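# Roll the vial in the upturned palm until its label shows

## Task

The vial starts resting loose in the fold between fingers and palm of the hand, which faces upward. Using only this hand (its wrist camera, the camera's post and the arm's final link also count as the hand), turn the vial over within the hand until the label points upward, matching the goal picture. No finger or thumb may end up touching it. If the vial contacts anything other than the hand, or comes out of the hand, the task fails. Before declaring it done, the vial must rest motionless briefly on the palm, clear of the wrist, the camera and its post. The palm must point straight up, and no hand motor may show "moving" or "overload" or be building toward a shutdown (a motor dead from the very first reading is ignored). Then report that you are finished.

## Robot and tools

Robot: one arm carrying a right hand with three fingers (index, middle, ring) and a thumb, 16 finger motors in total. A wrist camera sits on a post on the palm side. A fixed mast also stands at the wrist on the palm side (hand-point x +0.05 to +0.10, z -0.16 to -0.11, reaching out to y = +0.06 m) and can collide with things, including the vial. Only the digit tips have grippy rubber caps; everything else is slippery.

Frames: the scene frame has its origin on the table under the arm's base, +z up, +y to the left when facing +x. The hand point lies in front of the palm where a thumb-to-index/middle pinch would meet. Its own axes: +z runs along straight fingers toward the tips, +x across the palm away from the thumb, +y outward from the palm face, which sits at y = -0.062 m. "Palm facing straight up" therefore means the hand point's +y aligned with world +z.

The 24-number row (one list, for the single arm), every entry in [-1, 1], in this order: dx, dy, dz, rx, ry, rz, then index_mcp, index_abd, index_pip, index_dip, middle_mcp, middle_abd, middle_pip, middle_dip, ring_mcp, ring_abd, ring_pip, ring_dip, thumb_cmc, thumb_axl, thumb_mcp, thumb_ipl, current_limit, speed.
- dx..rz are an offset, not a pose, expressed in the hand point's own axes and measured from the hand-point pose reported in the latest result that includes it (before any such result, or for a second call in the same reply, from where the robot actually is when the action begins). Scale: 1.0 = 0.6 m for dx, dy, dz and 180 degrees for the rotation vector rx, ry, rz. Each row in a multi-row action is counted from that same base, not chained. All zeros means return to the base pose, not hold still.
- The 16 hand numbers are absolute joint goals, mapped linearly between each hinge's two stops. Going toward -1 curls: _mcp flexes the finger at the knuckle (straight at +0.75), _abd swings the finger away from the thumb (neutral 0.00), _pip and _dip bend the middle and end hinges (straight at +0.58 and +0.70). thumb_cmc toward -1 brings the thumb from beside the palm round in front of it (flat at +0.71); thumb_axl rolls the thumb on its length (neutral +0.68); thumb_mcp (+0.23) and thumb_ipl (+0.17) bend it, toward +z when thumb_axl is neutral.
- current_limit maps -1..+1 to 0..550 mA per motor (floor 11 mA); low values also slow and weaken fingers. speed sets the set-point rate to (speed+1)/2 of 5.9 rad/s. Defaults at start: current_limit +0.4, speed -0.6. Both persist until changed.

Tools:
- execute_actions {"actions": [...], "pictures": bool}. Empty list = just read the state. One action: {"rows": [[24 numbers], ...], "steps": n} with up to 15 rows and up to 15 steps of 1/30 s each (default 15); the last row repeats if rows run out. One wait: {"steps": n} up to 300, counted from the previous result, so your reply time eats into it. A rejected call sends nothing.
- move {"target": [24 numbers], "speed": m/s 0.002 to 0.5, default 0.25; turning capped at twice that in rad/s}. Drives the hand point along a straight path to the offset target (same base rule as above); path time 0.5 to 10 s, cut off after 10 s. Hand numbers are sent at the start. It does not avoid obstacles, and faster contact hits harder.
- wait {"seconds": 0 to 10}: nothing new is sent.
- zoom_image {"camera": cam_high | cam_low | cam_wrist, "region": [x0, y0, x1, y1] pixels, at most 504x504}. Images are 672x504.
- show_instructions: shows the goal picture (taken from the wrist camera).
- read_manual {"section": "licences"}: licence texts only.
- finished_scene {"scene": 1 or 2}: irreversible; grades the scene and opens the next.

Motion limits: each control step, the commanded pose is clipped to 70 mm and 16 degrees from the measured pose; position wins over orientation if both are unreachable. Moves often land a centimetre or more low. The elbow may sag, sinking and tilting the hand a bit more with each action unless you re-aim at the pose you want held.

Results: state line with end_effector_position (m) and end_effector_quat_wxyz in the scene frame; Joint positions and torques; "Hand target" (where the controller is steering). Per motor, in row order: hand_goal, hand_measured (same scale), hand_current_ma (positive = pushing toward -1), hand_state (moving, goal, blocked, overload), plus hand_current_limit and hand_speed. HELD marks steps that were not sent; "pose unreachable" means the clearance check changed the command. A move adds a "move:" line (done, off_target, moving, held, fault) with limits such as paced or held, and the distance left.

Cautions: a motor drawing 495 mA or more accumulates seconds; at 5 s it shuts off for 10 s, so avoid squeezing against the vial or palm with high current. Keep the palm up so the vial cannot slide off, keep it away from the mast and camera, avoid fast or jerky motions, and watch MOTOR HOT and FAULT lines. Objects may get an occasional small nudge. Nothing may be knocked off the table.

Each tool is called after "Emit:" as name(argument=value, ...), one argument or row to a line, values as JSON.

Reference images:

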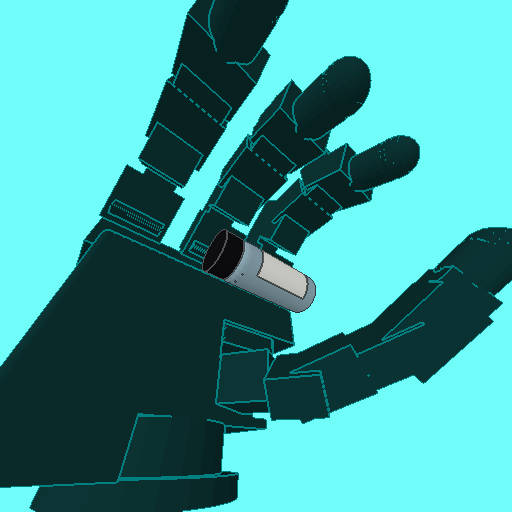

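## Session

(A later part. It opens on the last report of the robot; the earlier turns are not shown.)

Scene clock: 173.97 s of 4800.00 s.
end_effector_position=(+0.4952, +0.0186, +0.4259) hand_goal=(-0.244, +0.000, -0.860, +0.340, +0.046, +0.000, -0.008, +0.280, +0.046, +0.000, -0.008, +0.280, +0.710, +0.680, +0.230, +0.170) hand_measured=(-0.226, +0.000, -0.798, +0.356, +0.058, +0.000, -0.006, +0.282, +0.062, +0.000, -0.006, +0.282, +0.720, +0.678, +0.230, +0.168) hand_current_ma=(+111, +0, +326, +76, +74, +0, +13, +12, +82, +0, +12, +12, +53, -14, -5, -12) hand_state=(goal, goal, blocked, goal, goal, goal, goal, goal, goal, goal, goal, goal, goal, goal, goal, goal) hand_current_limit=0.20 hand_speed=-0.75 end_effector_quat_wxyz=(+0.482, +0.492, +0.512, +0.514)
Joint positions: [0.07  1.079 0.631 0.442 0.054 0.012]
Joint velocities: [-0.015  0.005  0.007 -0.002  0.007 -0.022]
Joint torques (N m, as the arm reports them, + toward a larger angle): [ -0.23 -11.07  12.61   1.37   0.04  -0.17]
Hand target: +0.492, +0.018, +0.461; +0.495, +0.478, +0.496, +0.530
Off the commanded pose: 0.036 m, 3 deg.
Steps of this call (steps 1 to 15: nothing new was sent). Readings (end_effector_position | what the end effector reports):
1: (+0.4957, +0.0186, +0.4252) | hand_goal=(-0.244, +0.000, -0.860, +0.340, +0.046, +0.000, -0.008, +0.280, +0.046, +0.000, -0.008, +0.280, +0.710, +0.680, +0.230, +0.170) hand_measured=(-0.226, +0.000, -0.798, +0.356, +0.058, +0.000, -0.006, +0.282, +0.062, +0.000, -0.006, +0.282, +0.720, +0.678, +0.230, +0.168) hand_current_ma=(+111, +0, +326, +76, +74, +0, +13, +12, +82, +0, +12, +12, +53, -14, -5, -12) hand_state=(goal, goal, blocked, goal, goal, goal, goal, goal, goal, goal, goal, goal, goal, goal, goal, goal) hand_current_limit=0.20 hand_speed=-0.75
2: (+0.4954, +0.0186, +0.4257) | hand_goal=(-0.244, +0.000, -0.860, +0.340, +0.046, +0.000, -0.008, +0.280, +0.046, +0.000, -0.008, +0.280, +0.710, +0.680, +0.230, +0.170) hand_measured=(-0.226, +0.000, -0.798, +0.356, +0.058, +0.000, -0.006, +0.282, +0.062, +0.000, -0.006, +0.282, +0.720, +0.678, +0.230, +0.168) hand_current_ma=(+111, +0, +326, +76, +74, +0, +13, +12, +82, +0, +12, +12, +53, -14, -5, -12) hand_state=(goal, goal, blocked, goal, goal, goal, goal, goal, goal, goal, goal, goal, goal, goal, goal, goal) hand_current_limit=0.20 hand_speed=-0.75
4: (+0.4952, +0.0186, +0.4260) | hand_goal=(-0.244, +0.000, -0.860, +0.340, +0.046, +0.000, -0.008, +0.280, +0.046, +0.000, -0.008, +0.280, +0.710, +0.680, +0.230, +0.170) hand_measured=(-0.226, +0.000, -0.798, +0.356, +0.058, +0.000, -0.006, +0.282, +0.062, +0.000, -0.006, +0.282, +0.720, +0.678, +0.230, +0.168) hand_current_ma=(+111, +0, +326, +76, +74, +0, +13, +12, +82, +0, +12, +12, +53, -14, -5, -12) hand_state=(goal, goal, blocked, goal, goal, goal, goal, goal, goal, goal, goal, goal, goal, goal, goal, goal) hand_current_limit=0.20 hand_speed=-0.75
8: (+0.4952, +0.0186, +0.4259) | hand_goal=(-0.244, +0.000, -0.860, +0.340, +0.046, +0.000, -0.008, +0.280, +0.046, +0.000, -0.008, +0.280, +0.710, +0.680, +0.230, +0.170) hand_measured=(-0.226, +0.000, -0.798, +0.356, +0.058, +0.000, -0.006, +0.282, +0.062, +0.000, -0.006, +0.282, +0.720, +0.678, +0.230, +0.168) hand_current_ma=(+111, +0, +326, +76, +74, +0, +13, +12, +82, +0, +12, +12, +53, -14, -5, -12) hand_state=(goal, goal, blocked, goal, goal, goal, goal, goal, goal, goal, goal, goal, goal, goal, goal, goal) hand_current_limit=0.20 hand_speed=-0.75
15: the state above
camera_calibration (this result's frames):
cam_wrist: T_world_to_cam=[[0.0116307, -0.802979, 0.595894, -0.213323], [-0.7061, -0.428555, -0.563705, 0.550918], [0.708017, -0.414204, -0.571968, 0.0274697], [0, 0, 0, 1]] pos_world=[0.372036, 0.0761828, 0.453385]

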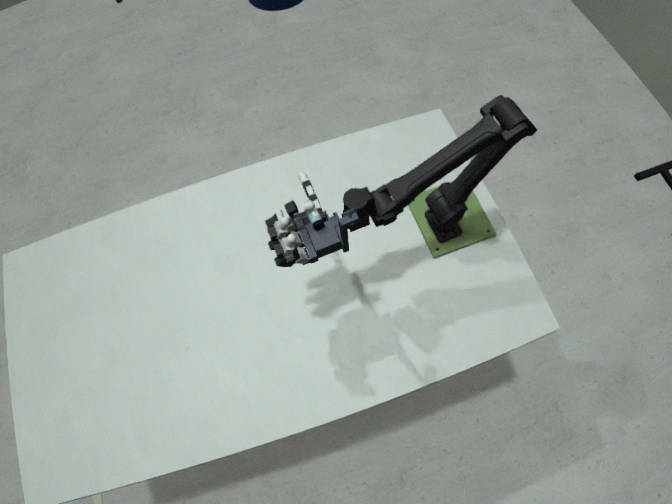

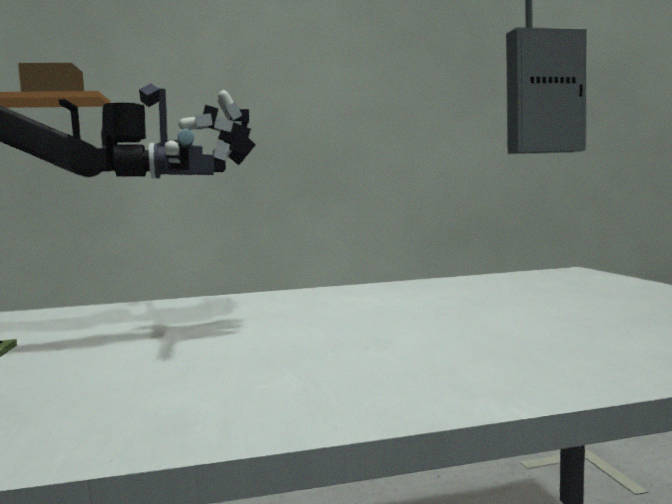

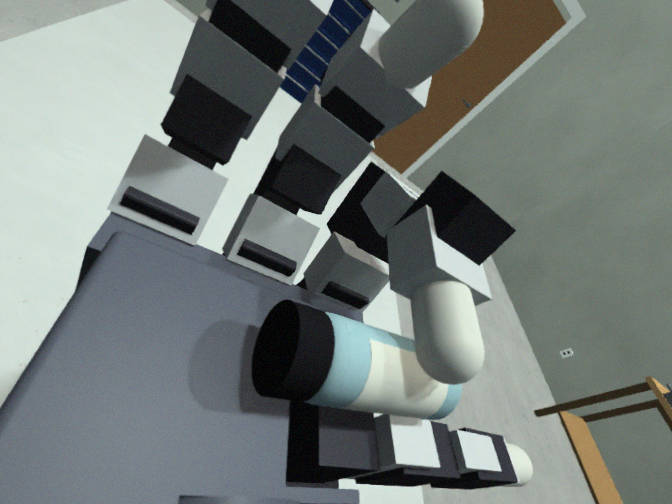

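Emit:
execute_actions(
  actions=[
    {"rows":[
[0,0.06,-0.002,-0.0182,0,0, -0.245,0,-0.5,0.32, 0.046,0,-0.008,0.28, 0.046,0,-0.008,0.28, 0.71,0.68,0.23,0.17, 0.2,-0.6],
[0,0.06,-0.002,-0.0182,0,0, -0.245,0,-0.5,0.32, 0.046,0,-0.008,0.28, 0.046,0,-0.008,0.28, 0.71,0.68,0.23,0.17, 0.2,-0.6],
[0,0.06,-0.002,-0.0182,0,0, -0.245,0,-0.5,0.32, 0.046,0,-0.008,0.28, 0.046,0,-0.008,0.28, 0.71,0.68,0.23,0.17, 0.2,-0.6],
[0,0.06,-0.002,-0.0182,0,0, -0.245,0,-0.5,0.32, 0.046,0,-0.008,0.28, 0.046,0,-0.008,0.28, 0.71,0.68,0.23,0.17, 0.2,-0.6],
[0,0.06,-0.002,-0.0182,0,0, -0.245,0,-0.5,0.32, 0.046,0,-0.008,0.28, 0.046,0,-0.008,0.28, 0.71,0.68,0.23,0.17, 0.2,-0.6],
[0,0.06,-0.002,-0.0182,0,0, -0.43,0,-0.5,0.32, 0.046,0,-0.008,0.28, 0.046,0,-0.008,0.28, 0.71,0.68,0.23,0.17, 0.2,-0.6]
],"steps":14},
  ],
  pictures=false,
)

Emit:
execute_actions(
  actions=[
    {"rows":[
[0,0.06,-0.002,-0.0182,0,0, -0.43,0,-0.68,0.32, 0.046,0,-0.008,0.28, 0.046,0,-0.008,0.28, 0.71,0.68,0.23,0.17, 0.2,-0.75]
],"steps":14},
  ],
)

Emit:
zoom_image(
  camera="cam_low",
  region=[150, 80, 250, 180],
)

Scene clock: 207.17 s of 4800.00 s.
end_effector_position=(+0.4952, +0.0186, +0.4259) hand_goal=(-0.430, +0.000, -0.500, +0.320, +0.046, +0.000, -0.008, +0.280, +0.046, +0.000, -0.008, +0.280, +0.710, +0.680, +0.230, +0.170) hand_measured=(-0.424, +0.000, -0.512, +0.322, +0.058, +0.000, -0.006, +0.282, +0.062, +0.000, -0.006, +0.282, +0.720, +0.678, +0.230, +0.168) hand_current_ma=(+2, +0, -43, +11, +74, +0, +13, +12, +82, +0, +12, +12, +53, -14, -5, -12) hand_state=(moving, goal, moving, goal, goal, goal, goal, goal, goal, goal, goal, goal, goal, goal, goal, goal) hand_current_limit=0.20 hand_speed=-0.60 end_effector_quat_wxyz=(+0.482, +0.492, +0.512, +0.514)
Joint positions: [0.07  1.079 0.631 0.442 0.054 0.012]
Joint velocities: [-0.015 -0.005  0.002 -0.012 -0.051 -0.007]
Joint torques (N m, as the arm reports them, + toward a larger angle): [  0.45 -10.85  12.72   1.31   0.07  -0.24]
Hand target: +0.493, +0.018, +0.461; +0.496, +0.477, +0.497, +0.529
Off the commanded pose: 0.036 m, 3 deg.
Steps of this call (steps 1 to 90: nothing new was sent; then 29.73 s passed at rest; steps 91 to 104: all 14 steps of this action). Readings (end_effector_position | what the end effector reports):
91: (+0.4952, +0.0186, +0.4259) | hand_goal=(-0.244, +0.000, -0.500, +0.320, +0.046, +0.000, -0.008, +0.280, +0.046, +0.000, -0.008, +0.280, +0.710, +0.680, +0.230, +0.170) hand_measured=(-0.226, +0.000, -0.798, +0.356, +0.058, +0.000, -0.006, +0.282, +0.062, +0.000, -0.006, +0.282, +0.720, +0.678, +0.230, +0.168) hand_current_ma=(+111, +0, +326, +76, +74, +0, +13, +12, +82, +0, +12, +12, +53, -14, -5, -12) hand_state=(goal, goal, moving, moving, goal, goal, goal, goal, goal, goal, goal, goal, goal, goal, goal, goal) hand_current_limit=0.20 hand_speed=-0.60
92: (+0.4952, +0.0186, +0.4259) | hand_goal=(-0.244, +0.000, -0.500, +0.320, +0.046, +0.000, -0.008, +0.280, +0.046, +0.000, -0.008, +0.280, +0.710, +0.680, +0.230, +0.170) hand_measured=(-0.226, +0.000, -0.798, +0.354, +0.058, +0.000, -0.006, +0.282, +0.062, +0.000, -0.006, +0.282, +0.720, +0.678, +0.230, +0.168) hand_current_ma=(+111, +0, +121, +201, +74, +0, +13, +12, +82, +0, +12, +12, +53, -14, -5, -12) hand_state=(goal, goal, moving, moving, goal, goal, goal, goal, goal, goal, goal, goal, goal, goal, goal, goal) hand_current_limit=0.20 hand_speed=-0.60
94: (+0.4952, +0.0186, +0.4259) | hand_goal=(-0.244, +0.000, -0.500, +0.320, +0.046, +0.000, -0.008, +0.280, +0.046, +0.000, -0.008, +0.280, +0.710, +0.680, +0.230, +0.170) hand_measured=(-0.228, +0.000, -0.780, +0.340, +0.058, +0.000, -0.006, +0.282, +0.062, +0.000, -0.006, +0.282, +0.720, +0.678, +0.230, +0.168) hand_current_ma=(+53, +0, -57, +29, +74, +0, +13, +12, +82, +0, +12, +12, +53, -14, -5, -12) hand_state=(moving, goal, moving, moving, goal, goal, goal, goal, goal, goal, goal, goal, goal, goal, goal, goal) hand_current_limit=0.20 hand_speed=-0.60
98: (+0.4952, +0.0186, +0.4259) | hand_goal=(-0.430, +0.000, -0.500, +0.320, +0.046, +0.000, -0.008, +0.280, +0.046, +0.000, -0.008, +0.280, +0.710, +0.680, +0.230, +0.170) hand_measured=(-0.268, +0.000, -0.674, +0.322, +0.058, +0.000, -0.006, +0.282, +0.062, +0.000, -0.006, +0.282, +0.720, +0.678, +0.230, +0.168) hand_current_ma=(+68, +0, -84, +11, +74, +0, +13, +12, +82, +0, +12, +12, +53, -14, -5, -12) hand_state=(moving, goal, moving, moving, goal, goal, goal, goal, goal, goal, goal, goal, goal, goal, goal, goal) hand_current_limit=0.20 hand_speed=-0.60
104: the state above

Scene clock: 207.63 s of 4800.00 s.
end_effector_position=(+0.4952, +0.0186, +0.4259) hand_goal=(-0.430, +0.000, -0.680, +0.320, +0.046, +0.000, -0.008, +0.280, +0.046, +0.000, -0.008, +0.280, +0.710, +0.680, +0.230, +0.170) hand_measured=(-0.418, +0.000, -0.634, +0.330, +0.058, +0.000, -0.006, +0.282, +0.062, +0.000, -0.006, +0.282, +0.720, +0.678, +0.230, +0.168) hand_current_ma=(+78, +0, +245, +48, +74, +0, +13, +12, +82, +0, +12, +12, +53, -14, -5, -12) hand_state=(goal, goal, blocked, goal, goal, goal, goal, goal, goal, goal, goal, goal, goal, goal, goal, goal) hand_current_limit=0.20 hand_speed=-0.75 end_effector_quat_wxyz=(+0.482, +0.492, +0.512, +0.514)
Joint positions: [0.07  1.079 0.631 0.442 0.054 0.012]
Joint velocities: [-0.005 -0.005 -0.007 -0.002  0.051 -0.022]
Joint torques (N m, as the arm reports them, + toward a larger angle): [  0.52 -11.15  12.8    1.43   0.07  -0.21]
Hand target: +0.493, +0.018, +0.461; +0.496, +0.477, +0.497, +0.529
Off the commanded pose: 0.036 m, 3 deg.
Steps of this call (steps 1 to 14: all 14 steps of this action). Readings (end_effector_position | what the end effector reports):
1: (+0.4952, +0.0186, +0.4259) | hand_goal=(-0.430, +0.000, -0.680, +0.320, +0.046, +0.000, -0.008, +0.280, +0.046, +0.000, -0.008, +0.280, +0.710, +0.680, +0.230, +0.170) hand_measured=(-0.428, +0.000, -0.510, +0.322, +0.058, +0.000, -0.006, +0.282, +0.062, +0.000, -0.006, +0.282, +0.720, +0.678, +0.230, +0.168) hand_current_ma=(+7, +0, -44, +11, +74, +0, +13, +12, +82, +0, +12, +12, +53, -14, -5, -12) hand_state=(moving, goal, moving, goal, goal, goal, goal, goal, goal, goal, goal, goal, goal, goal, goal, goal) hand_current_limit=0.20 hand_speed=-0.75
2: (+0.4952, +0.0186, +0.4259) | hand_goal=(-0.430, +0.000, -0.680, +0.320, +0.046, +0.000, -0.008, +0.280, +0.046, +0.000, -0.008, +0.280, +0.710, +0.680, +0.230, +0.170) hand_measured=(-0.428, +0.000, -0.512, +0.322, +0.058, +0.000, -0.006, +0.282, +0.062, +0.000, -0.006, +0.282, +0.720, +0.678, +0.230, +0.168) hand_current_ma=(+10, +0, +24, +11, +74, +0, +13, +12, +82, +0, +12, +12, +53, -14, -5, -12) hand_state=(moving, goal, moving, goal, goal, goal, goal, goal, goal, goal, goal, goal, goal, goal, goal, goal) hand_current_limit=0.20 hand_speed=-0.75
4: (+0.4952, +0.0186, +0.4259) | hand_goal=(-0.430, +0.000, -0.680, +0.320, +0.046, +0.000, -0.008, +0.280, +0.046, +0.000, -0.008, +0.280, +0.710, +0.680, +0.230, +0.170) hand_measured=(-0.428, +0.000, -0.540, +0.322, +0.058, +0.000, -0.006, +0.282, +0.062, +0.000, -0.006, +0.282, +0.720, +0.678, +0.230, +0.168) hand_current_ma=(+9, +0, +25, +11, +74, +0, +13, +12, +82, +0, +12, +12, +53, -14, -5, -12) hand_state=(goal, goal, moving, goal, goal, goal, goal, goal, goal, goal, goal, goal, goal, goal, goal, goal) hand_current_limit=0.20 hand_speed=-0.75
8: (+0.4952, +0.0186, +0.4259) | hand_goal=(-0.430, +0.000, -0.680, +0.320, +0.046, +0.000, -0.008, +0.280, +0.046, +0.000, -0.008, +0.280, +0.710, +0.680, +0.230, +0.170) hand_measured=(-0.428, +0.000, -0.618, +0.322, +0.058, +0.000, -0.006, +0.282, +0.062, +0.000, -0.006, +0.282, +0.720, +0.678, +0.230, +0.168) hand_current_ma=(+30, +0, +115, +19, +74, +0, +13, +12, +82, +0, +12, +12, +53, -14, -5, -12) hand_state=(moving, goal, moving, moving, goal, goal, goal, goal, goal, goal, goal, goal, goal, goal, goal, goal) hand_current_limit=0.20 hand_speed=-0.75
14: the state above
camera_calibration (this result's frames):
cam_wrist: T_world_to_cam=[[0.0116307, -0.802979, 0.595894, -0.213323], [-0.7061, -0.428555, -0.563705, 0.550918], [0.708017, -0.414204, -0.571968, 0.0274697], [0, 0, 0, 1]] pos_world=[0.372036, 0.0761828, 0.453385]

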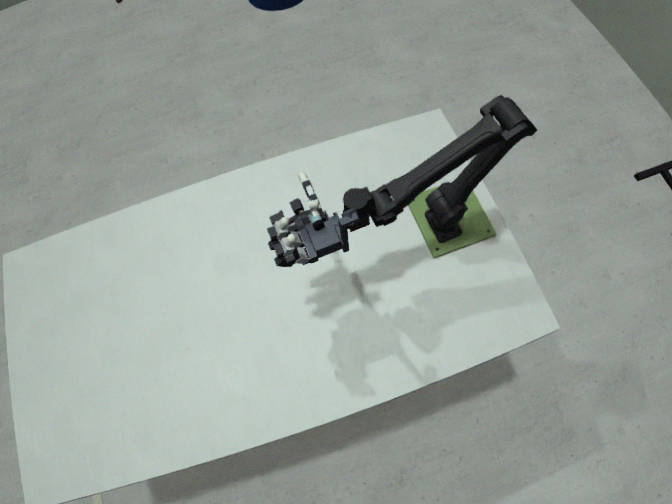

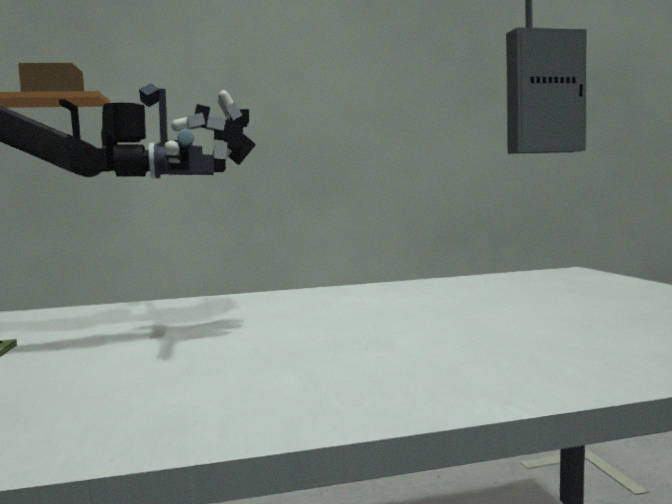

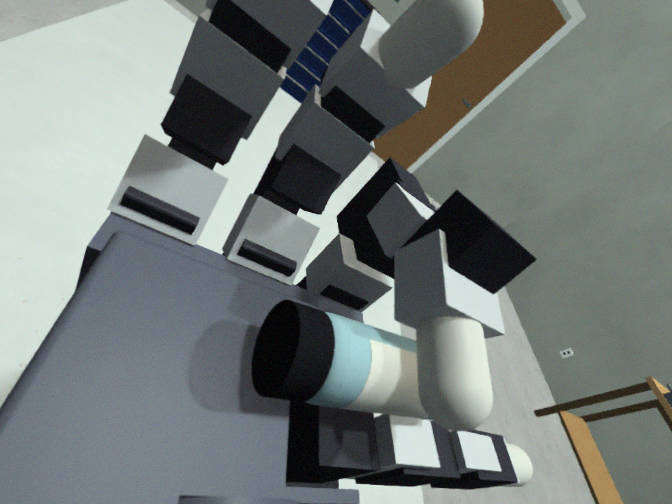

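Region (150, 80, 250, 180) of cam_low's 672x504 image, scaled by 5.040, with more detail than that image has.

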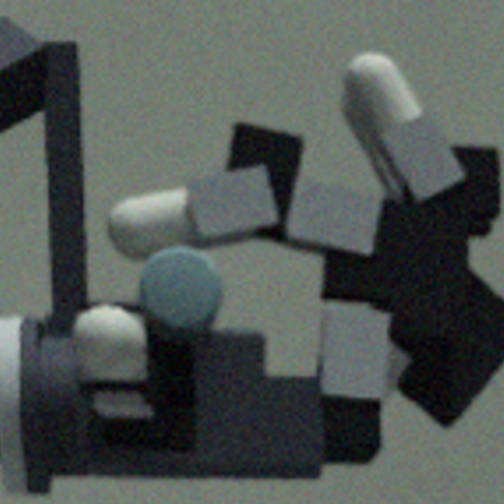

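Emit:
execute_actions(
  actions=[
    {"rows":[
[0,0.06,-0.002,-0.0182,0,0, -0.43,0,-1,0.32, 0.046,0,-0.008,0.28, 0.046,0,-0.008,0.28, 0.71,0.68,0.23,0.17, 0.2,-0.8],
[0,0.06,-0.002,-0.0182,0,0, -0.43,0,-1,0.32, 0.046,0,-0.008,0.28, 0.046,0,-0.008,0.28, 0.71,0.68,0.23,0.17, 0.2,-0.8],
[0,0.06,-0.002,-0.0182,0,0, -0.11,0,-1,0.32, 0.046,0,-0.008,0.28, 0.046,0,-0.008,0.28, 0.71,0.68,0.23,0.17, 0.2,-0.8]
],"steps":15},
  ],
  pictures=false,
)

Emit:
wait(
  seconds=0.5,
)

Emit:
zoom_image(
  camera="cam_low",
  region=[150, 80, 250, 180],
)

Scene clock: 215.33 s of 4800.00 s.
end_effector_position=(+0.4952, +0.0186, +0.4259) hand_goal=(-0.110, +0.000, -1.000, +0.320, +0.046, +0.000, -0.008, +0.280, +0.046, +0.000, -0.008, +0.280, +0.710, +0.680, +0.230, +0.170) hand_measured=(-0.250, +0.000, -0.766, +0.332, +0.058, +0.000, -0.006, +0.282, +0.062, +0.000, -0.006, +0.282, +0.720, +0.678, +0.230, +0.168) hand_current_ma=(+58, +0, +243, +62, +74, +0, +13, +12, +82, +0, +12, +12, +53, -14, -5, -12) hand_state=(moving, goal, moving, goal, goal, goal, goal, goal, goal, goal, goal, goal, goal, goal, goal, goal) hand_current_limit=0.20 hand_speed=-0.80 end_effector_quat_wxyz=(+0.482, +0.492, +0.512, +0.514)
Joint positions: [0.07  1.079 0.631 0.442 0.054 0.012]
Joint velocities: [ 0.005  0.005 -0.007 -0.002 -0.022 -0.022]
Joint torques (N m, as the arm reports them, + toward a larger angle): [  0.2  -10.81  12.65   1.29   0.04  -0.23]
Hand target: +0.493, +0.018, +0.461; +0.496, +0.477, +0.497, +0.529
Off the commanded pose: 0.036 m, 3 deg.
Steps of this call (steps 1 to 90: nothing new was sent; then 4.20 s passed at rest; steps 91 to 105: all 15 steps of this action). Readings (end_effector_position | what the end effector reports):
91: (+0.4952, +0.0186, +0.4259) | hand_goal=(-0.430, +0.000, -1.000, +0.320, +0.046, +0.000, -0.008, +0.280, +0.046, +0.000, -0.008, +0.280, +0.710, +0.680, +0.230, +0.170) hand_measured=(-0.418, +0.000, -0.634, +0.330, +0.058, +0.000, -0.006, +0.282, +0.062, +0.000, -0.006, +0.282, +0.720, +0.678, +0.230, +0.168) hand_current_ma=(+78, +0, +245, +48, +74, +0, +13, +12, +82, +0, +12, +12, +53, -14, -5, -12) hand_state=(goal, goal, moving, goal, goal, goal, goal, goal, goal, goal, goal, goal, goal, goal, goal, goal) hand_current_limit=0.20 hand_speed=-0.80
92: (+0.4952, +0.0186, +0.4259) | hand_goal=(-0.430, +0.000, -1.000, +0.320, +0.046, +0.000, -0.008, +0.280, +0.046, +0.000, -0.008, +0.280, +0.710, +0.680, +0.230, +0.170) hand_measured=(-0.416, +0.000, -0.636, +0.330, +0.058, +0.000, -0.006, +0.282, +0.062, +0.000, -0.006, +0.282, +0.720, +0.678, +0.230, +0.168) hand_current_ma=(+95, +0, +317, +60, +74, +0, +13, +12, +82, +0, +12, +12, +53, -14, -5, -12) hand_state=(moving, goal, moving, moving, goal, goal, goal, goal, goal, goal, goal, goal, goal, goal, goal, goal) hand_current_limit=0.20 hand_speed=-0.80
94: (+0.4952, +0.0186, +0.4259) | hand_goal=(-0.110, +0.000, -1.000, +0.320, +0.046, +0.000, -0.008, +0.280, +0.046, +0.000, -0.008, +0.280, +0.710, +0.680, +0.230, +0.170) hand_measured=(-0.410, +0.000, -0.640, +0.332, +0.058, +0.000, -0.006, +0.282, +0.062, +0.000, -0.006, +0.282, +0.720, +0.678, +0.230, +0.168) hand_current_ma=(+67, +0, +291, +62, +74, +0, +13, +12, +82, +0, +12, +12, +53, -14, -5, -12) hand_state=(moving, goal, moving, moving, goal, goal, goal, goal, goal, goal, goal, goal, goal, goal, goal, goal) hand_current_limit=0.20 hand_speed=-0.80
98: (+0.4952, +0.0186, +0.4259) | hand_goal=(-0.110, +0.000, -1.000, +0.320, +0.046, +0.000, -0.008, +0.280, +0.046, +0.000, -0.008, +0.280, +0.710, +0.680, +0.230, +0.170) hand_measured=(-0.358, +0.000, -0.680, +0.332, +0.058, +0.000, -0.006, +0.282, +0.062, +0.000, -0.006, +0.282, +0.720, +0.678, +0.230, +0.168) hand_current_ma=(+51, +0, +241, +62, +74, +0, +13, +12, +82, +0, +12, +12, +53, -14, -5, -12) hand_state=(moving, goal, moving, goal, goal, goal, goal, goal, goal, goal, goal, goal, goal, goal, goal, goal) hand_current_limit=0.20 hand_speed=-0.80
105: the state above

Scene clock: 215.83 s of 4800.00 s.
end_effector_position=(+0.4952, +0.0186, +0.4259) hand_goal=(-0.110, +0.000, -1.000, +0.320, +0.046, +0.000, -0.008, +0.280, +0.046, +0.000, -0.008, +0.280, +0.710, +0.680, +0.230, +0.170) hand_measured=(-0.092, +0.004, -0.882, +0.334, +0.058, +0.000, -0.006, +0.282, +0.062, +0.000, -0.006, +0.282, +0.720, +0.678, +0.230, +0.168) hand_current_ma=(+106, +16, +330, +76, +74, +0, +13, +12, +82, +0, +12, +12, +53, -14, -5, -12) hand_state=(goal, goal, blocked, goal, goal, goal, goal, goal, goal, goal, goal, goal, goal, goal, goal, goal) hand_current_limit=0.20 hand_speed=-0.80 end_effector_quat_wxyz=(+0.482, +0.492, +0.512, +0.514)
Joint positions: [0.07  1.079 0.631 0.442 0.054 0.012]
Joint velocities: [-0.005  0.005  0.007  0.007  0.051 -0.081]
Joint torques (N m, as the arm reports them, + toward a larger angle): [ -0.06 -11.    12.79   1.34   0.05  -0.22]
Hand target: +0.493, +0.018, +0.461; +0.496, +0.477, +0.497, +0.529
Off the commanded pose: 0.036 m, 3 deg.
Steps of this call (steps 1 to 15: nothing new was sent). Readings (end_effector_position | what the end effector reports):
1: (+0.4952, +0.0186, +0.4259) | hand_goal=(-0.110, +0.000, -1.000, +0.320, +0.046, +0.000, -0.008, +0.280, +0.046, +0.000, -0.008, +0.280, +0.710, +0.680, +0.230, +0.170) hand_measured=(-0.234, +0.000, -0.778, +0.332, +0.058, +0.000, -0.006, +0.282, +0.062, +0.000, -0.006, +0.282, +0.720, +0.678, +0.230, +0.168) hand_current_ma=(+57, +0, +241, +62, +74, +0, +13, +12, +82, +0, +12, +12, +53, -14, -5, -12) hand_state=(moving, goal, moving, goal, goal, goal, goal, goal, goal, goal, goal, goal, goal, goal, goal, goal) hand_current_limit=0.20 hand_speed=-0.80
2: (+0.4952, +0.0186, +0.4259) | hand_goal=(-0.110, +0.000, -1.000, +0.320, +0.046, +0.000, -0.008, +0.280, +0.046, +0.000, -0.008, +0.280, +0.710, +0.680, +0.230, +0.170) hand_measured=(-0.218, +0.000, -0.790, +0.332, +0.058, +0.000, -0.006, +0.282, +0.062, +0.000, -0.006, +0.282, +0.720, +0.678, +0.230, +0.168) hand_current_ma=(+58, +0, +246, +62, +74, +0, +13, +12, +82, +0, +12, +12, +53, -14, -5, -12) hand_state=(moving, goal, moving, goal, goal, goal, goal, goal, goal, goal, goal, goal, goal, goal, goal, goal) hand_current_limit=0.20 hand_speed=-0.80
4: (+0.4952, +0.0186, +0.4259) | hand_goal=(-0.110, +0.000, -1.000, +0.320, +0.046, +0.000, -0.008, +0.280, +0.046, +0.000, -0.008, +0.280, +0.710, +0.680, +0.230, +0.170) hand_measured=(-0.188, +0.000, -0.812, +0.332, +0.058, +0.000, -0.006, +0.282, +0.062, +0.000, -0.006, +0.282, +0.720, +0.678, +0.230, +0.168) hand_current_ma=(+55, +1, +246, +62, +74, +0, +13, +12, +82, +0, +12, +12, +53, -14, -5, -12) hand_state=(moving, goal, moving, goal, goal, goal, goal, goal, goal, goal, goal, goal, goal, goal, goal, goal) hand_current_limit=0.20 hand_speed=-0.80
8: (+0.4952, +0.0186, +0.4259) | hand_goal=(-0.110, +0.000, -1.000, +0.320, +0.046, +0.000, -0.008, +0.280, +0.046, +0.000, -0.008, +0.280, +0.710, +0.680, +0.230, +0.170) hand_measured=(-0.126, +0.002, -0.856, +0.332, +0.058, +0.000, -0.006, +0.282, +0.062, +0.000, -0.006, +0.282, +0.720, +0.678, +0.230, +0.168) hand_current_ma=(+58, +7, +253, +62, +74, +0, +13, +12, +82, +0, +12, +12, +53, -14, -5, -12) hand_state=(moving, goal, moving, goal, goal, goal, goal, goal, goal, goal, goal, goal, goal, goal, goal, goal) hand_current_limit=0.20 hand_speed=-0.80
15: the state above
camera_calibration (this result's frames):
cam_wrist: T_world_to_cam=[[0.0116307, -0.802979, 0.595894, -0.213323], [-0.7061, -0.428555, -0.563705, 0.550918], [0.708017, -0.414204, -0.571968, 0.0274697], [0, 0, 0, 1]] pos_world=[0.372036, 0.0761828, 0.453385]

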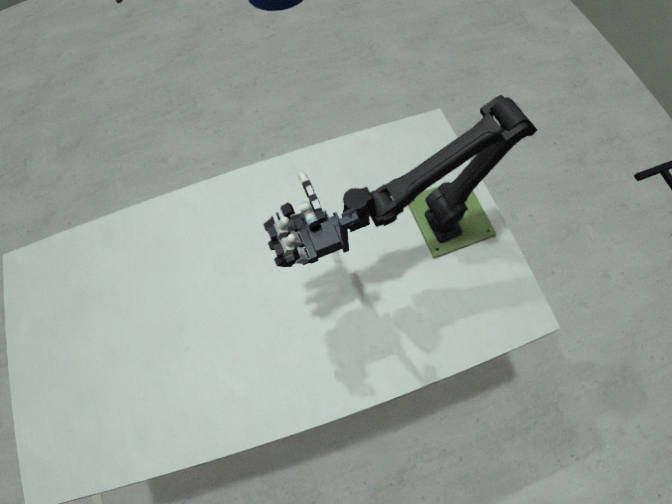

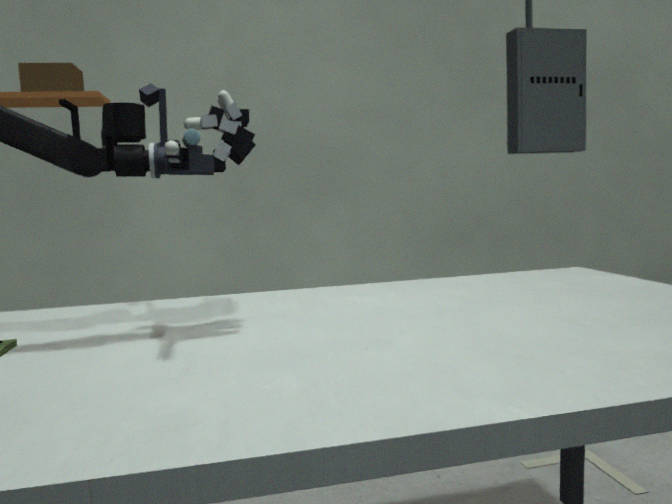

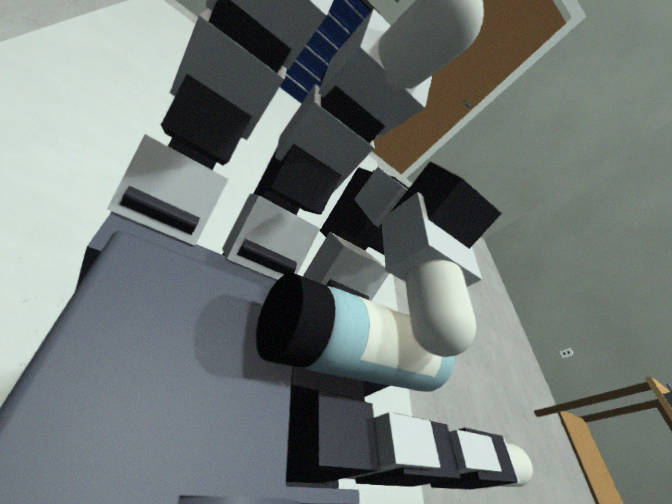

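Region (150, 80, 250, 180) of cam_low's 672x504 image, scaled by 5.040, with more detail than that image has.

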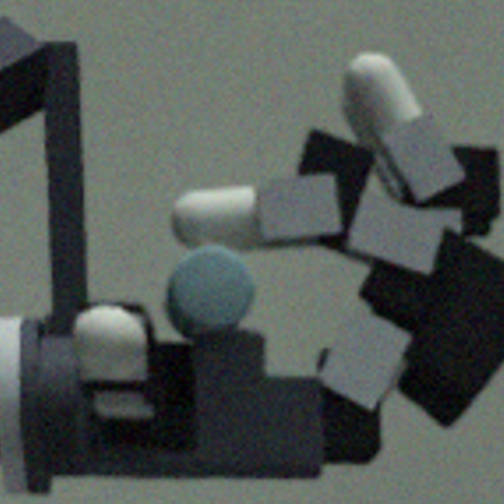

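Emit:
execute_actions(
  actions=[
    {"rows":[
[0,0.06,-0.002,-0.0182,0,0, -0.10,0,-0.78,0.332, 0.046,0,-0.008,0.28, 0.046,0,-0.008,0.28, 0.71,0.68,0.23,0.17, 0.2,-0.9]
],"steps":15},
  ],
  pictures=false,
)

Emit:
wait(
  seconds=1.5,
)

Emit:
zoom_image(
  camera="cam_low",
  region=[150, 80, 250, 180],
)

Scene clock: 221.80 s of 4800.00 s.
end_effector_position=(+0.4952, +0.0186, +0.4259) hand_goal=(-0.100, +0.000, -0.780, +0.332, +0.046, +0.000, -0.008, +0.280, +0.046, +0.000, -0.008, +0.280, +0.710, +0.680, +0.230, +0.170) hand_measured=(-0.092, +0.004, -0.848, +0.334, +0.058, +0.000, -0.006, +0.282, +0.062, +0.000, -0.006, +0.282, +0.720, +0.678, +0.230, +0.168) hand_current_ma=(+43, +15, -55, +11, +74, +0, +13, +12, +82, +0, +12, +12, +53, -14, -5, -12) hand_state=(goal, goal, moving, goal, goal, goal, goal, goal, goal, goal, goal, goal, goal, goal, goal, goal) hand_current_limit=0.20 hand_speed=-0.90 end_effector_quat_wxyz=(+0.482, +0.492, +0.512, +0.514)
Joint positions: [0.07  1.079 0.631 0.442 0.054 0.012]
Joint velocities: [-0.015  0.015 -0.007 -0.002 -0.037  0.022]
Joint torques (N m, as the arm reports them, + toward a larger angle): [  0.1  -11.51  12.7    1.38   0.06  -0.19]
Hand target: +0.493, +0.018, +0.461; +0.496, +0.477, +0.497, +0.529
Off the commanded pose: 0.036 m, 3 deg.
Steps of this call (steps 1 to 90: nothing new was sent; then 2.47 s passed at rest; steps 91 to 105: all 15 steps of this action). Readings (end_effector_position | what the end effector reports):
91: (+0.4952, +0.0186, +0.4259) | hand_goal=(-0.100, +0.000, -0.780, +0.332, +0.046, +0.000, -0.008, +0.280, +0.046, +0.000, -0.008, +0.280, +0.710, +0.680, +0.230, +0.170) hand_measured=(-0.092, +0.004, -0.882, +0.334, +0.058, +0.000, -0.006, +0.282, +0.062, +0.000, -0.006, +0.282, +0.720, +0.678, +0.230, +0.168) hand_current_ma=(+106, +16, +330, +76, +74, +0, +13, +12, +82, +0, +12, +12, +53, -14, -5, -12) hand_state=(moving, goal, moving, moving, goal, goal, goal, goal, goal, goal, goal, goal, goal, goal, goal, goal) hand_current_limit=0.20 hand_speed=-0.90
92: (+0.4952, +0.0186, +0.4259) | hand_goal=(-0.100, +0.000, -0.780, +0.332, +0.046, +0.000, -0.008, +0.280, +0.046, +0.000, -0.008, +0.280, +0.710, +0.680, +0.230, +0.170) hand_measured=(-0.092, +0.004, -0.882, +0.336, +0.058, +0.000, -0.006, +0.282, +0.062, +0.000, -0.006, +0.282, +0.720, +0.678, +0.230, +0.168) hand_current_ma=(+79, +16, +267, +51, +74, +0, +13, +12, +82, +0, +12, +12, +53, -14, -5, -12) hand_state=(moving, goal, moving, moving, goal, goal, goal, goal, goal, goal, goal, goal, goal, goal, goal, goal) hand_current_limit=0.20 hand_speed=-0.90
94: (+0.4952, +0.0186, +0.4259) | hand_goal=(-0.100, +0.000, -0.780, +0.332, +0.046, +0.000, -0.008, +0.280, +0.046, +0.000, -0.008, +0.280, +0.710, +0.680, +0.230, +0.170) hand_measured=(-0.088, +0.004, -0.884, +0.340, +0.058, +0.000, -0.006, +0.282, +0.062, +0.000, -0.006, +0.282, +0.720, +0.678, +0.230, +0.168) hand_current_ma=(+69, +16, +171, +40, +74, +0, +13, +12, +82, +0, +12, +12, +53, -14, -5, -12) hand_state=(goal, goal, moving, moving, goal, goal, goal, goal, goal, goal, goal, goal, goal, goal, goal, goal) hand_current_limit=0.20 hand_speed=-0.90
98: (+0.4952, +0.0186, +0.4259) | hand_goal=(-0.100, +0.000, -0.780, +0.332, +0.046, +0.000, -0.008, +0.280, +0.046, +0.000, -0.008, +0.280, +0.710, +0.680, +0.230, +0.170) hand_measured=(-0.088, +0.004, -0.882, +0.340, +0.058, +0.000, -0.006, +0.282, +0.062, +0.000, -0.006, +0.282, +0.720, +0.678, +0.230, +0.168) hand_current_ma=(+71, +16, +14, +42, +74, +0, +13, +12, +82, +0, +12, +12, +53, -14, -5, -12) hand_state=(goal, goal, moving, goal, goal, goal, goal, goal, goal, goal, goal, goal, goal, goal, goal, goal) hand_current_limit=0.20 hand_speed=-0.90
105: the state above

Scene clock: 223.30 s of 4800.00 s.
end_effector_position=(+0.4953, +0.0186, +0.4257) hand_goal=(-0.100, +0.000, -0.780, +0.332, +0.046, +0.000, -0.008, +0.280, +0.046, +0.000, -0.008, +0.280, +0.710, +0.680, +0.230, +0.170) hand_measured=(-0.094, +0.004, -0.788, +0.334, +0.058, +0.000, -0.006, +0.282, +0.062, +0.000, -0.006, +0.282, +0.720, +0.678, +0.230, +0.168) hand_current_ma=(+42, +15, -43, +11, +74, +0, +13, +12, +82, +0, +12, +12, +53, -14, -5, -12) hand_state=(goal, goal, goal, goal, goal, goal, goal, goal, goal, goal, goal, goal, goal, goal, goal, goal) hand_current_limit=0.20 hand_speed=-0.90 end_effector_quat_wxyz=(+0.482, +0.492, +0.512, +0.514)
Joint positions: [0.07  1.079 0.631 0.441 0.054 0.012]
Joint velocities: [ 0.005 -0.005 -0.002 -0.017 -0.007  0.037]
Joint torques (N m, as the arm reports them, + toward a larger angle): [  0.54 -11.06  12.63   1.32   0.09  -0.23]
Hand target: +0.493, +0.018, +0.461; +0.496, +0.477, +0.497, +0.529
Off the commanded pose: 0.036 m, 3 deg.
Steps of this call (steps 1 to 45: nothing new was sent). Readings (end_effector_position | what the end effector reports):
1: (+0.4952, +0.0186, +0.4259) | hand_goal=(-0.100, +0.000, -0.780, +0.332, +0.046, +0.000, -0.008, +0.280, +0.046, +0.000, -0.008, +0.280, +0.710, +0.680, +0.230, +0.170) hand_measured=(-0.092, +0.004, -0.840, +0.334, +0.058, +0.000, -0.006, +0.282, +0.062, +0.000, -0.006, +0.282, +0.720, +0.678, +0.230, +0.168) hand_current_ma=(+43, +15, -55, +11, +74, +0, +13, +12, +82, +0, +12, +12, +53, -14, -5, -12) hand_state=(goal, goal, moving, goal, goal, goal, goal, goal, goal, goal, goal, goal, goal, goal, goal, goal) hand_current_limit=0.20 hand_speed=-0.90
2: (+0.4952, +0.0186, +0.4259) | hand_goal=(-0.100, +0.000, -0.780, +0.332, +0.046, +0.000, -0.008, +0.280, +0.046, +0.000, -0.008, +0.280, +0.710, +0.680, +0.230, +0.170) hand_measured=(-0.092, +0.004, -0.832, +0.334, +0.058, +0.000, -0.006, +0.282, +0.062, +0.000, -0.006, +0.282, +0.720, +0.678, +0.230, +0.168) hand_current_ma=(+43, +15, -55, +11, +74, +0, +13, +12, +82, +0, +12, +12, +53, -14, -5, -12) hand_state=(goal, goal, moving, goal, goal, goal, goal, goal, goal, goal, goal, goal, goal, goal, goal, goal) hand_current_limit=0.20 hand_speed=-0.90
4: (+0.4952, +0.0186, +0.4259) | hand_goal=(-0.100, +0.000, -0.780, +0.332, +0.046, +0.000, -0.008, +0.280, +0.046, +0.000, -0.008, +0.280, +0.710, +0.680, +0.230, +0.170) hand_measured=(-0.092, +0.004, -0.814, +0.334, +0.058, +0.000, -0.006, +0.282, +0.062, +0.000, -0.006, +0.282, +0.720, +0.678, +0.230, +0.168) hand_current_ma=(+43, +15, -54, +11, +74, +0, +13, +12, +82, +0, +12, +12, +53, -14, -5, -12) hand_state=(goal, goal, moving, goal, goal, goal, goal, goal, goal, goal, goal, goal, goal, goal, goal, goal) hand_current_limit=0.20 hand_speed=-0.90
8: (+0.4952, +0.0186, +0.4259) | hand_goal=(-0.100, +0.000, -0.780, +0.332, +0.046, +0.000, -0.008, +0.280, +0.046, +0.000, -0.008, +0.280, +0.710, +0.680, +0.230, +0.170) hand_measured=(-0.092, +0.004, -0.790, +0.334, +0.058, +0.000, -0.006, +0.282, +0.062, +0.000, -0.006, +0.282, +0.720, +0.678, +0.230, +0.168) hand_current_ma=(+43, +15, -42, +11, +74, +0, +13, +12, +82, +0, +12, +12, +53, -14, -5, -12) hand_state=(goal, goal, moving, goal, goal, goal, goal, goal, goal, goal, goal, goal, goal, goal, goal, goal) hand_current_limit=0.20 hand_speed=-0.90
45: the state above
camera_calibration (this result's frames):
cam_wrist: T_world_to_cam=[[0.0120834, -0.802931, 0.595949, -0.213455], [-0.706527, -0.428601, -0.563135, 0.550829], [0.707583, -0.41425, -0.572472, 0.0277506], [0, 0, 0, 1]] pos_world=[0.372119, 0.0761917, 0.453286]

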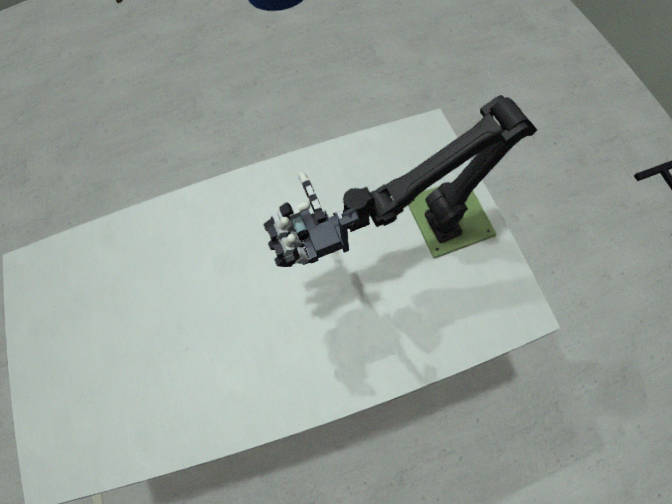

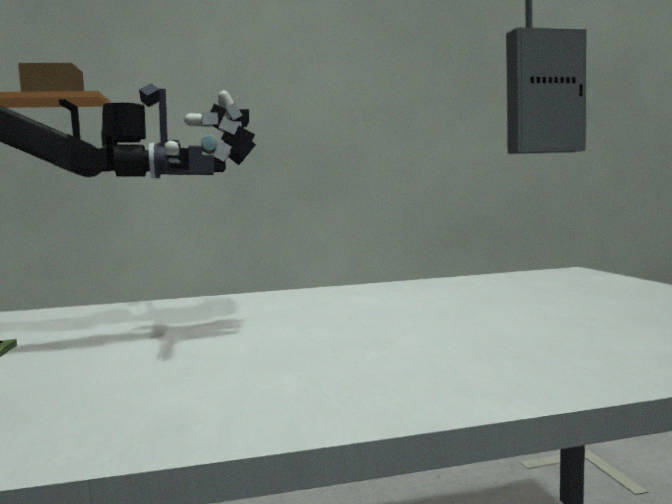

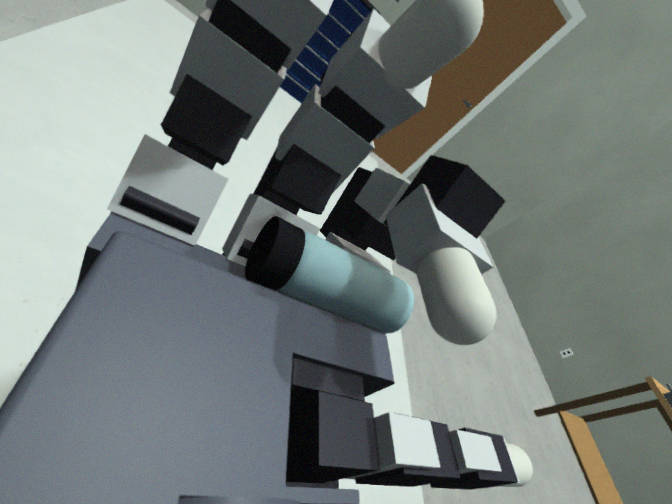

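Region (150, 80, 250, 180) of cam_low's 672x504 image, scaled by 5.040, with more detail than that image has.

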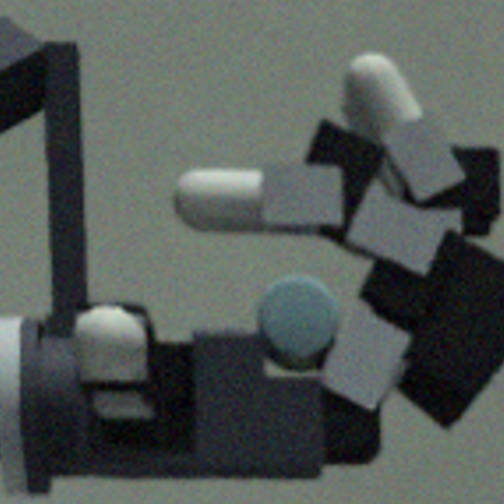

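Emit:
execute_actions(
  actions=[
    {"rows":[
[0,0.06,-0.002,-0.021,0,0, 1,0,-0.78,0.0, 1,0,-0.7,0.0, 0.046,0,-0.008,0.28, 0.71,0.68,0.23,0.17, 0.2,-0.75],
[0,0.06,-0.002,-0.024,0,0, 1,0,-0.78,0.0, 1,0,-0.7,0.0, 0.046,0,-0.008,0.28, 0.71,0.68,0.23,0.17, 0.2,-0.75],
[0,0.06,-0.002,-0.027,0,0, 1,0,-0.78,0.0, 1,0,-0.7,0.0, 0.046,0,-0.008,0.28, 0.71,0.68,0.23,0.17, 0.2,-0.75],
[0,0.06,-0.002,-0.030,0,0, 1,0,-0.78,0.0, 1,0,-0.7,0.0, 0.046,0,-0.008,0.28, 0.71,0.68,0.23,0.17, 0.2,-0.75],
[0,0.06,-0.002,-0.033,0,0, 1,0,-0.78,0.0, 1,0,-0.7,0.0, 0.046,0,-0.008,0.28, 0.71,0.68,0.23,0.17, 0.2,-0.75],
[0,0.06,-0.002,-0.036,0,0, 1,0,-0.78,0.0, 1,0,-0.7,0.0, 0.046,0,-0.008,0.28, 0.71,0.68,0.23,0.17, 0.2,-0.75],
[0,0.06,-0.002,-0.039,0,0, 1,0,-0.78,0.0, 1,0,-0.7,0.0, 0.046,0,-0.008,0.28, 0.71,0.68,0.23,0.17, 0.2,-0.75],
[0,0.06,-0.002,-0.042,0,0, 1,0,-0.78,0.0, 1,0,-0.7,0.0, 0.046,0,-0.008,0.28, 0.71,0.68,0.23,0.17, 0.2,-0.75]
],"steps":15},
  ],
  pictures=false,
)

Emit:
wait(
  seconds=1.7,
)

Emit:
zoom_image(
  camera="cam_low",
  region=[180, 100, 260, 180],
)

Scene clock: 238.10 s of 4800.00 s.
end_effector_position=(+0.4896, +0.0180, +0.4442) hand_goal=(+1.000, +0.000, -0.780, +0.000, +1.000, +0.000, -0.700, +0.000, +0.046, +0.000, -0.008, +0.280, +0.710, +0.680, +0.230, +0.170) hand_measured=(+0.150, +0.004, -0.788, +0.072, +0.298, +0.000, -0.268, +0.022, +0.060, +0.000, -0.006, +0.282, +0.720, +0.678, +0.230, +0.168) hand_current_ma=(-15, +15, -40, +37, +1, +0, +39, +29, +77, +0, +12, +12, +55, -14, -5, -12) hand_state=(moving, goal, goal, moving, moving, goal, moving, moving, goal, goal, goal, goal, goal, goal, goal, goal) hand_current_limit=0.20 hand_speed=-0.75 end_effector_quat_wxyz=(+0.501, +0.471, +0.488, +0.537)
Joint positions: [0.07  1.092 0.631 0.542 0.054 0.012]
Joint velocities: [-0.005  0.054 -0.017 -0.002 -0.066  0.037]
Joint torques (N m, as the arm reports them, + toward a larger angle): [ 0.19 -8.14 11.52  2.72 -0.03 -0.25]
Hand target: +0.494, +0.018, +0.461; +0.513, +0.459, +0.478, +0.546
Off the commanded pose: 0.018 m, 3 deg.
Steps of this call (steps 1 to 90: nothing new was sent; then 11.30 s passed at rest; steps 91 to 105: all 15 steps of this action). Readings (end_effector_position | what the end effector reports):
91: (+0.4953, +0.0186, +0.4257) | hand_goal=(+1.000, +0.000, -0.780, +0.000, +1.000, +0.000, -0.700, +0.000, +0.046, +0.000, -0.008, +0.280, +0.710, +0.680, +0.230, +0.170) hand_measured=(-0.094, +0.004, -0.788, +0.334, +0.058, +0.000, -0.006, +0.282, +0.062, +0.000, -0.006, +0.282, +0.720, +0.678, +0.230, +0.168) hand_current_ma=(+42, +15, -43, +11, +74, +0, +13, +12, +82, +0, +12, +12, +53, -14, -5, -12) hand_state=(moving, goal, goal, moving, moving, goal, moving, moving, goal, goal, goal, goal, goal, goal, goal, goal) hand_current_limit=0.20 hand_speed=-0.75
92: (+0.4953, +0.0186, +0.4257) | hand_goal=(+1.000, +0.000, -0.780, +0.000, +1.000, +0.000, -0.700, +0.000, +0.046, +0.000, -0.008, +0.280, +0.710, +0.680, +0.230, +0.170) hand_measured=(-0.090, +0.004, -0.788, +0.330, +0.060, +0.000, -0.010, +0.278, +0.062, +0.000, -0.006, +0.282, +0.720, +0.678, +0.230, +0.168) hand_current_ma=(-28, +15, -43, +42, -4, +0, +46, +43, +82, +0, +12, +12, +53, -14, -5, -12) hand_state=(moving, goal, goal, moving, moving, goal, moving, moving, goal, goal, goal, goal, goal, goal, goal, goal) hand_current_limit=0.20 hand_speed=-0.75
94: (+0.4948, +0.0185, +0.4273) | hand_goal=(+1.000, +0.000, -0.780, +0.000, +1.000, +0.000, -0.700, +0.000, +0.046, +0.000, -0.008, +0.280, +0.710, +0.680, +0.230, +0.170) hand_measured=(-0.062, +0.004, -0.788, +0.296, +0.088, +0.000, -0.044, +0.244, +0.062, +0.000, -0.006, +0.282, +0.720, +0.678, +0.230, +0.168) hand_current_ma=(-23, +15, -43, +37, +0, +0, +42, +38, +82, +0, +12, +12, +53, -14, -5, -12) hand_state=(moving, goal, goal, moving, moving, goal, moving, moving, goal, goal, goal, goal, goal, goal, goal, goal) hand_current_limit=0.20 hand_speed=-0.75
98: (+0.4902, +0.0180, +0.4400) | hand_goal=(+1.000, +0.000, -0.780, +0.000, +1.000, +0.000, -0.700, +0.000, +0.046, +0.000, -0.008, +0.280, +0.710, +0.680, +0.230, +0.170) hand_measured=(+0.014, +0.004, -0.788, +0.216, +0.164, +0.000, -0.124, +0.164, +0.062, +0.000, -0.006, +0.282, +0.720, +0.678, +0.230, +0.168) hand_current_ma=(-20, +15, -42, +37, +0, +0, +40, +37, +82, +0, +12, +12, +55, -14, -5, -12) hand_state=(moving, goal, goal, moving, moving, goal, moving, moving, goal, goal, goal, goal, goal, goal, goal, goal) hand_current_limit=0.20 hand_speed=-0.75
105: the state above

Scene clock: 239.80 s of 4800.00 s.
end_effector_position=(+0.4908, +0.0181, +0.4424) hand_goal=(+1.000, +0.000, -0.780, +0.000, +1.000, +0.000, -0.700, +0.000, +0.046, +0.000, -0.008, +0.280, +0.710, +0.680, +0.230, +0.170) hand_measured=(+1.000, +0.004, -0.782, +0.002, +1.000, +0.000, -0.698, +0.002, +0.060, +0.000, -0.006, +0.282, +0.720, +0.678, +0.230, +0.168) hand_current_ma=(+1, +15, -11, +11, +1, +0, +14, +11, +77, +0, +12, +12, +55, -14, -5, -12) hand_state=(goal, goal, goal, goal, goal, goal, goal, goal, goal, goal, goal, goal, goal, goal, goal, goal) hand_current_limit=0.20 hand_speed=-0.75 end_effector_quat_wxyz=(+0.500, +0.472, +0.489, +0.536)
Joint positions: [0.07  1.096 0.631 0.542 0.054 0.012]
Joint velocities: [ 0.005 -0.005 -0.007 -0.002  0.037  0.037]
Joint torques (N m, as the arm reports them, + toward a larger angle): [ 0.23 -8.01 11.58  2.78 -0.03 -0.25]
Hand target: +0.494, +0.018, +0.461; +0.513, +0.459, +0.478, +0.546
Off the commanded pose: 0.020 m, 3 deg.
Steps of this call (steps 1 to 51: nothing new was sent). Readings (end_effector_position | what the end effector reports):
1: (+0.4901, +0.0180, +0.4435) | hand_goal=(+1.000, +0.000, -0.780, +0.000, +1.000, +0.000, -0.700, +0.000, +0.046, +0.000, -0.008, +0.280, +0.710, +0.680, +0.230, +0.170) hand_measured=(+0.170, +0.004, -0.788, +0.052, +0.318, +0.000, -0.290, +0.008, +0.060, +0.000, -0.006, +0.282, +0.720, +0.678, +0.230, +0.168) hand_current_ma=(-13, +15, -39, +37, +3, +0, +39, +7, +77, +0, +12, +12, +55, -14, -5, -12) hand_state=(moving, goal, goal, moving, moving, goal, moving, moving, goal, goal, goal, goal, goal, goal, goal, goal) hand_current_limit=0.20 hand_speed=-0.75
2: (+0.4904, +0.0180, +0.4430) | hand_goal=(+1.000, +0.000, -0.780, +0.000, +1.000, +0.000, -0.700, +0.000, +0.046, +0.000, -0.008, +0.280, +0.710, +0.680, +0.230, +0.170) hand_measured=(+0.188, +0.004, -0.788, +0.032, +0.338, +0.000, -0.310, +0.004, +0.060, +0.000, -0.006, +0.282, +0.720, +0.678, +0.230, +0.168) hand_current_ma=(-11, +15, -39, +36, +4, +0, +39, +10, +77, +0, +12, +12, +55, -14, -5, -12) hand_state=(moving, goal, goal, moving, moving, goal, moving, moving, goal, goal, goal, goal, goal, goal, goal, goal) hand_current_limit=0.20 hand_speed=-0.75
4: (+0.4908, +0.0181, +0.4424) | hand_goal=(+1.000, +0.000, -0.780, +0.000, +1.000, +0.000, -0.700, +0.000, +0.046, +0.000, -0.008, +0.280, +0.710, +0.680, +0.230, +0.170) hand_measured=(+0.228, +0.004, -0.788, +0.006, +0.376, +0.000, -0.352, +0.002, +0.060, +0.000, -0.006, +0.282, +0.720, +0.678, +0.230, +0.168) hand_current_ma=(-9, +15, -38, +8, +6, +0, +39, +11, +77, +0, +12, +12, +55, -14, -5, -12) hand_state=(moving, goal, goal, moving, moving, goal, moving, goal, goal, goal, goal, goal, goal, goal, goal, goal) hand_current_limit=0.20 hand_speed=-0.75
8: (+0.4908, +0.0181, +0.4424) | hand_goal=(+1.000, +0.000, -0.780, +0.000, +1.000, +0.000, -0.700, +0.000, +0.046, +0.000, -0.008, +0.280, +0.710, +0.680, +0.230, +0.170) hand_measured=(+0.306, +0.004, -0.786, +0.002, +0.454, +0.000, -0.434, +0.002, +0.060, +0.000, -0.006, +0.282, +0.720, +0.678, +0.230, +0.168) hand_current_ma=(-7, +15, -35, +11, +6, +0, +39, +11, +77, +0, +12, +12, +55, -14, -5, -12) hand_state=(moving, goal, goal, goal, moving, goal, moving, goal, goal, goal, goal, goal, goal, goal, goal, goal) hand_current_limit=0.20 hand_speed=-0.75
51: the state above
camera_calibration (this result's frames):
cam_wrist: T_world_to_cam=[[-0.0378464, -0.808224, 0.587657, -0.195516], [-0.656527, -0.423237, -0.624373, 0.559328], [0.753352, -0.409443, -0.514603, -0.00782121], [0, 0, 0, 1]] pos_world=[0.365706, 0.0755047, 0.460101]

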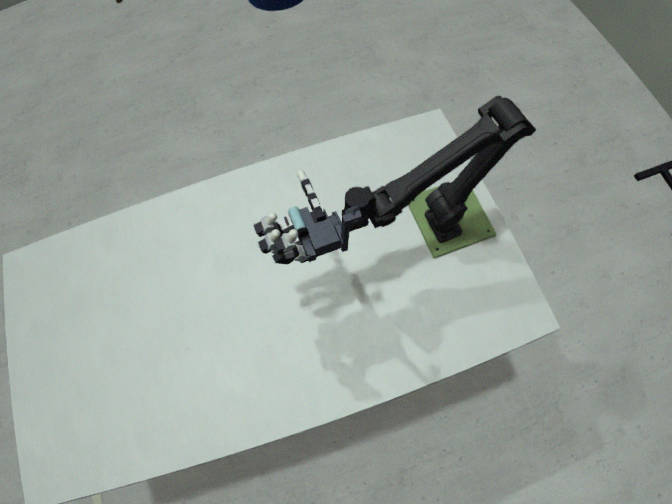

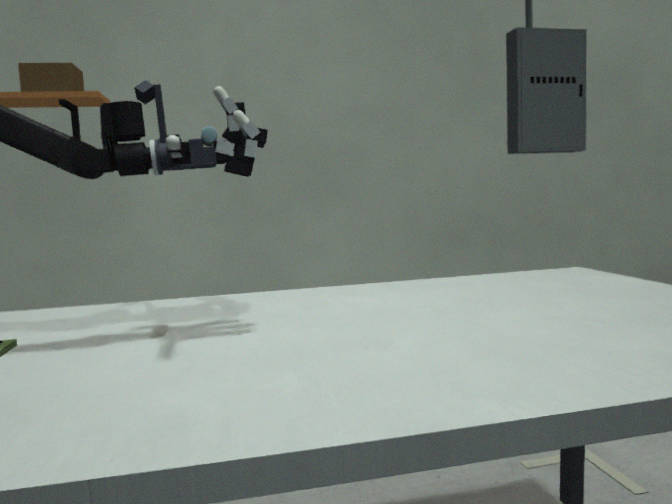

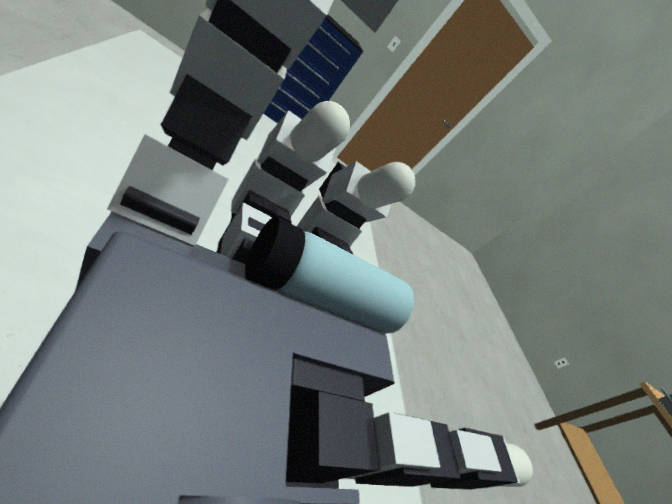

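Region (180, 100, 260, 180) of cam_low's 672x504 image, scaled by 6.300, with more detail than that image has.

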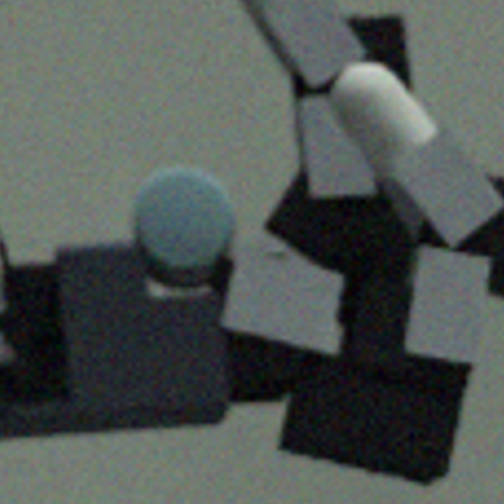

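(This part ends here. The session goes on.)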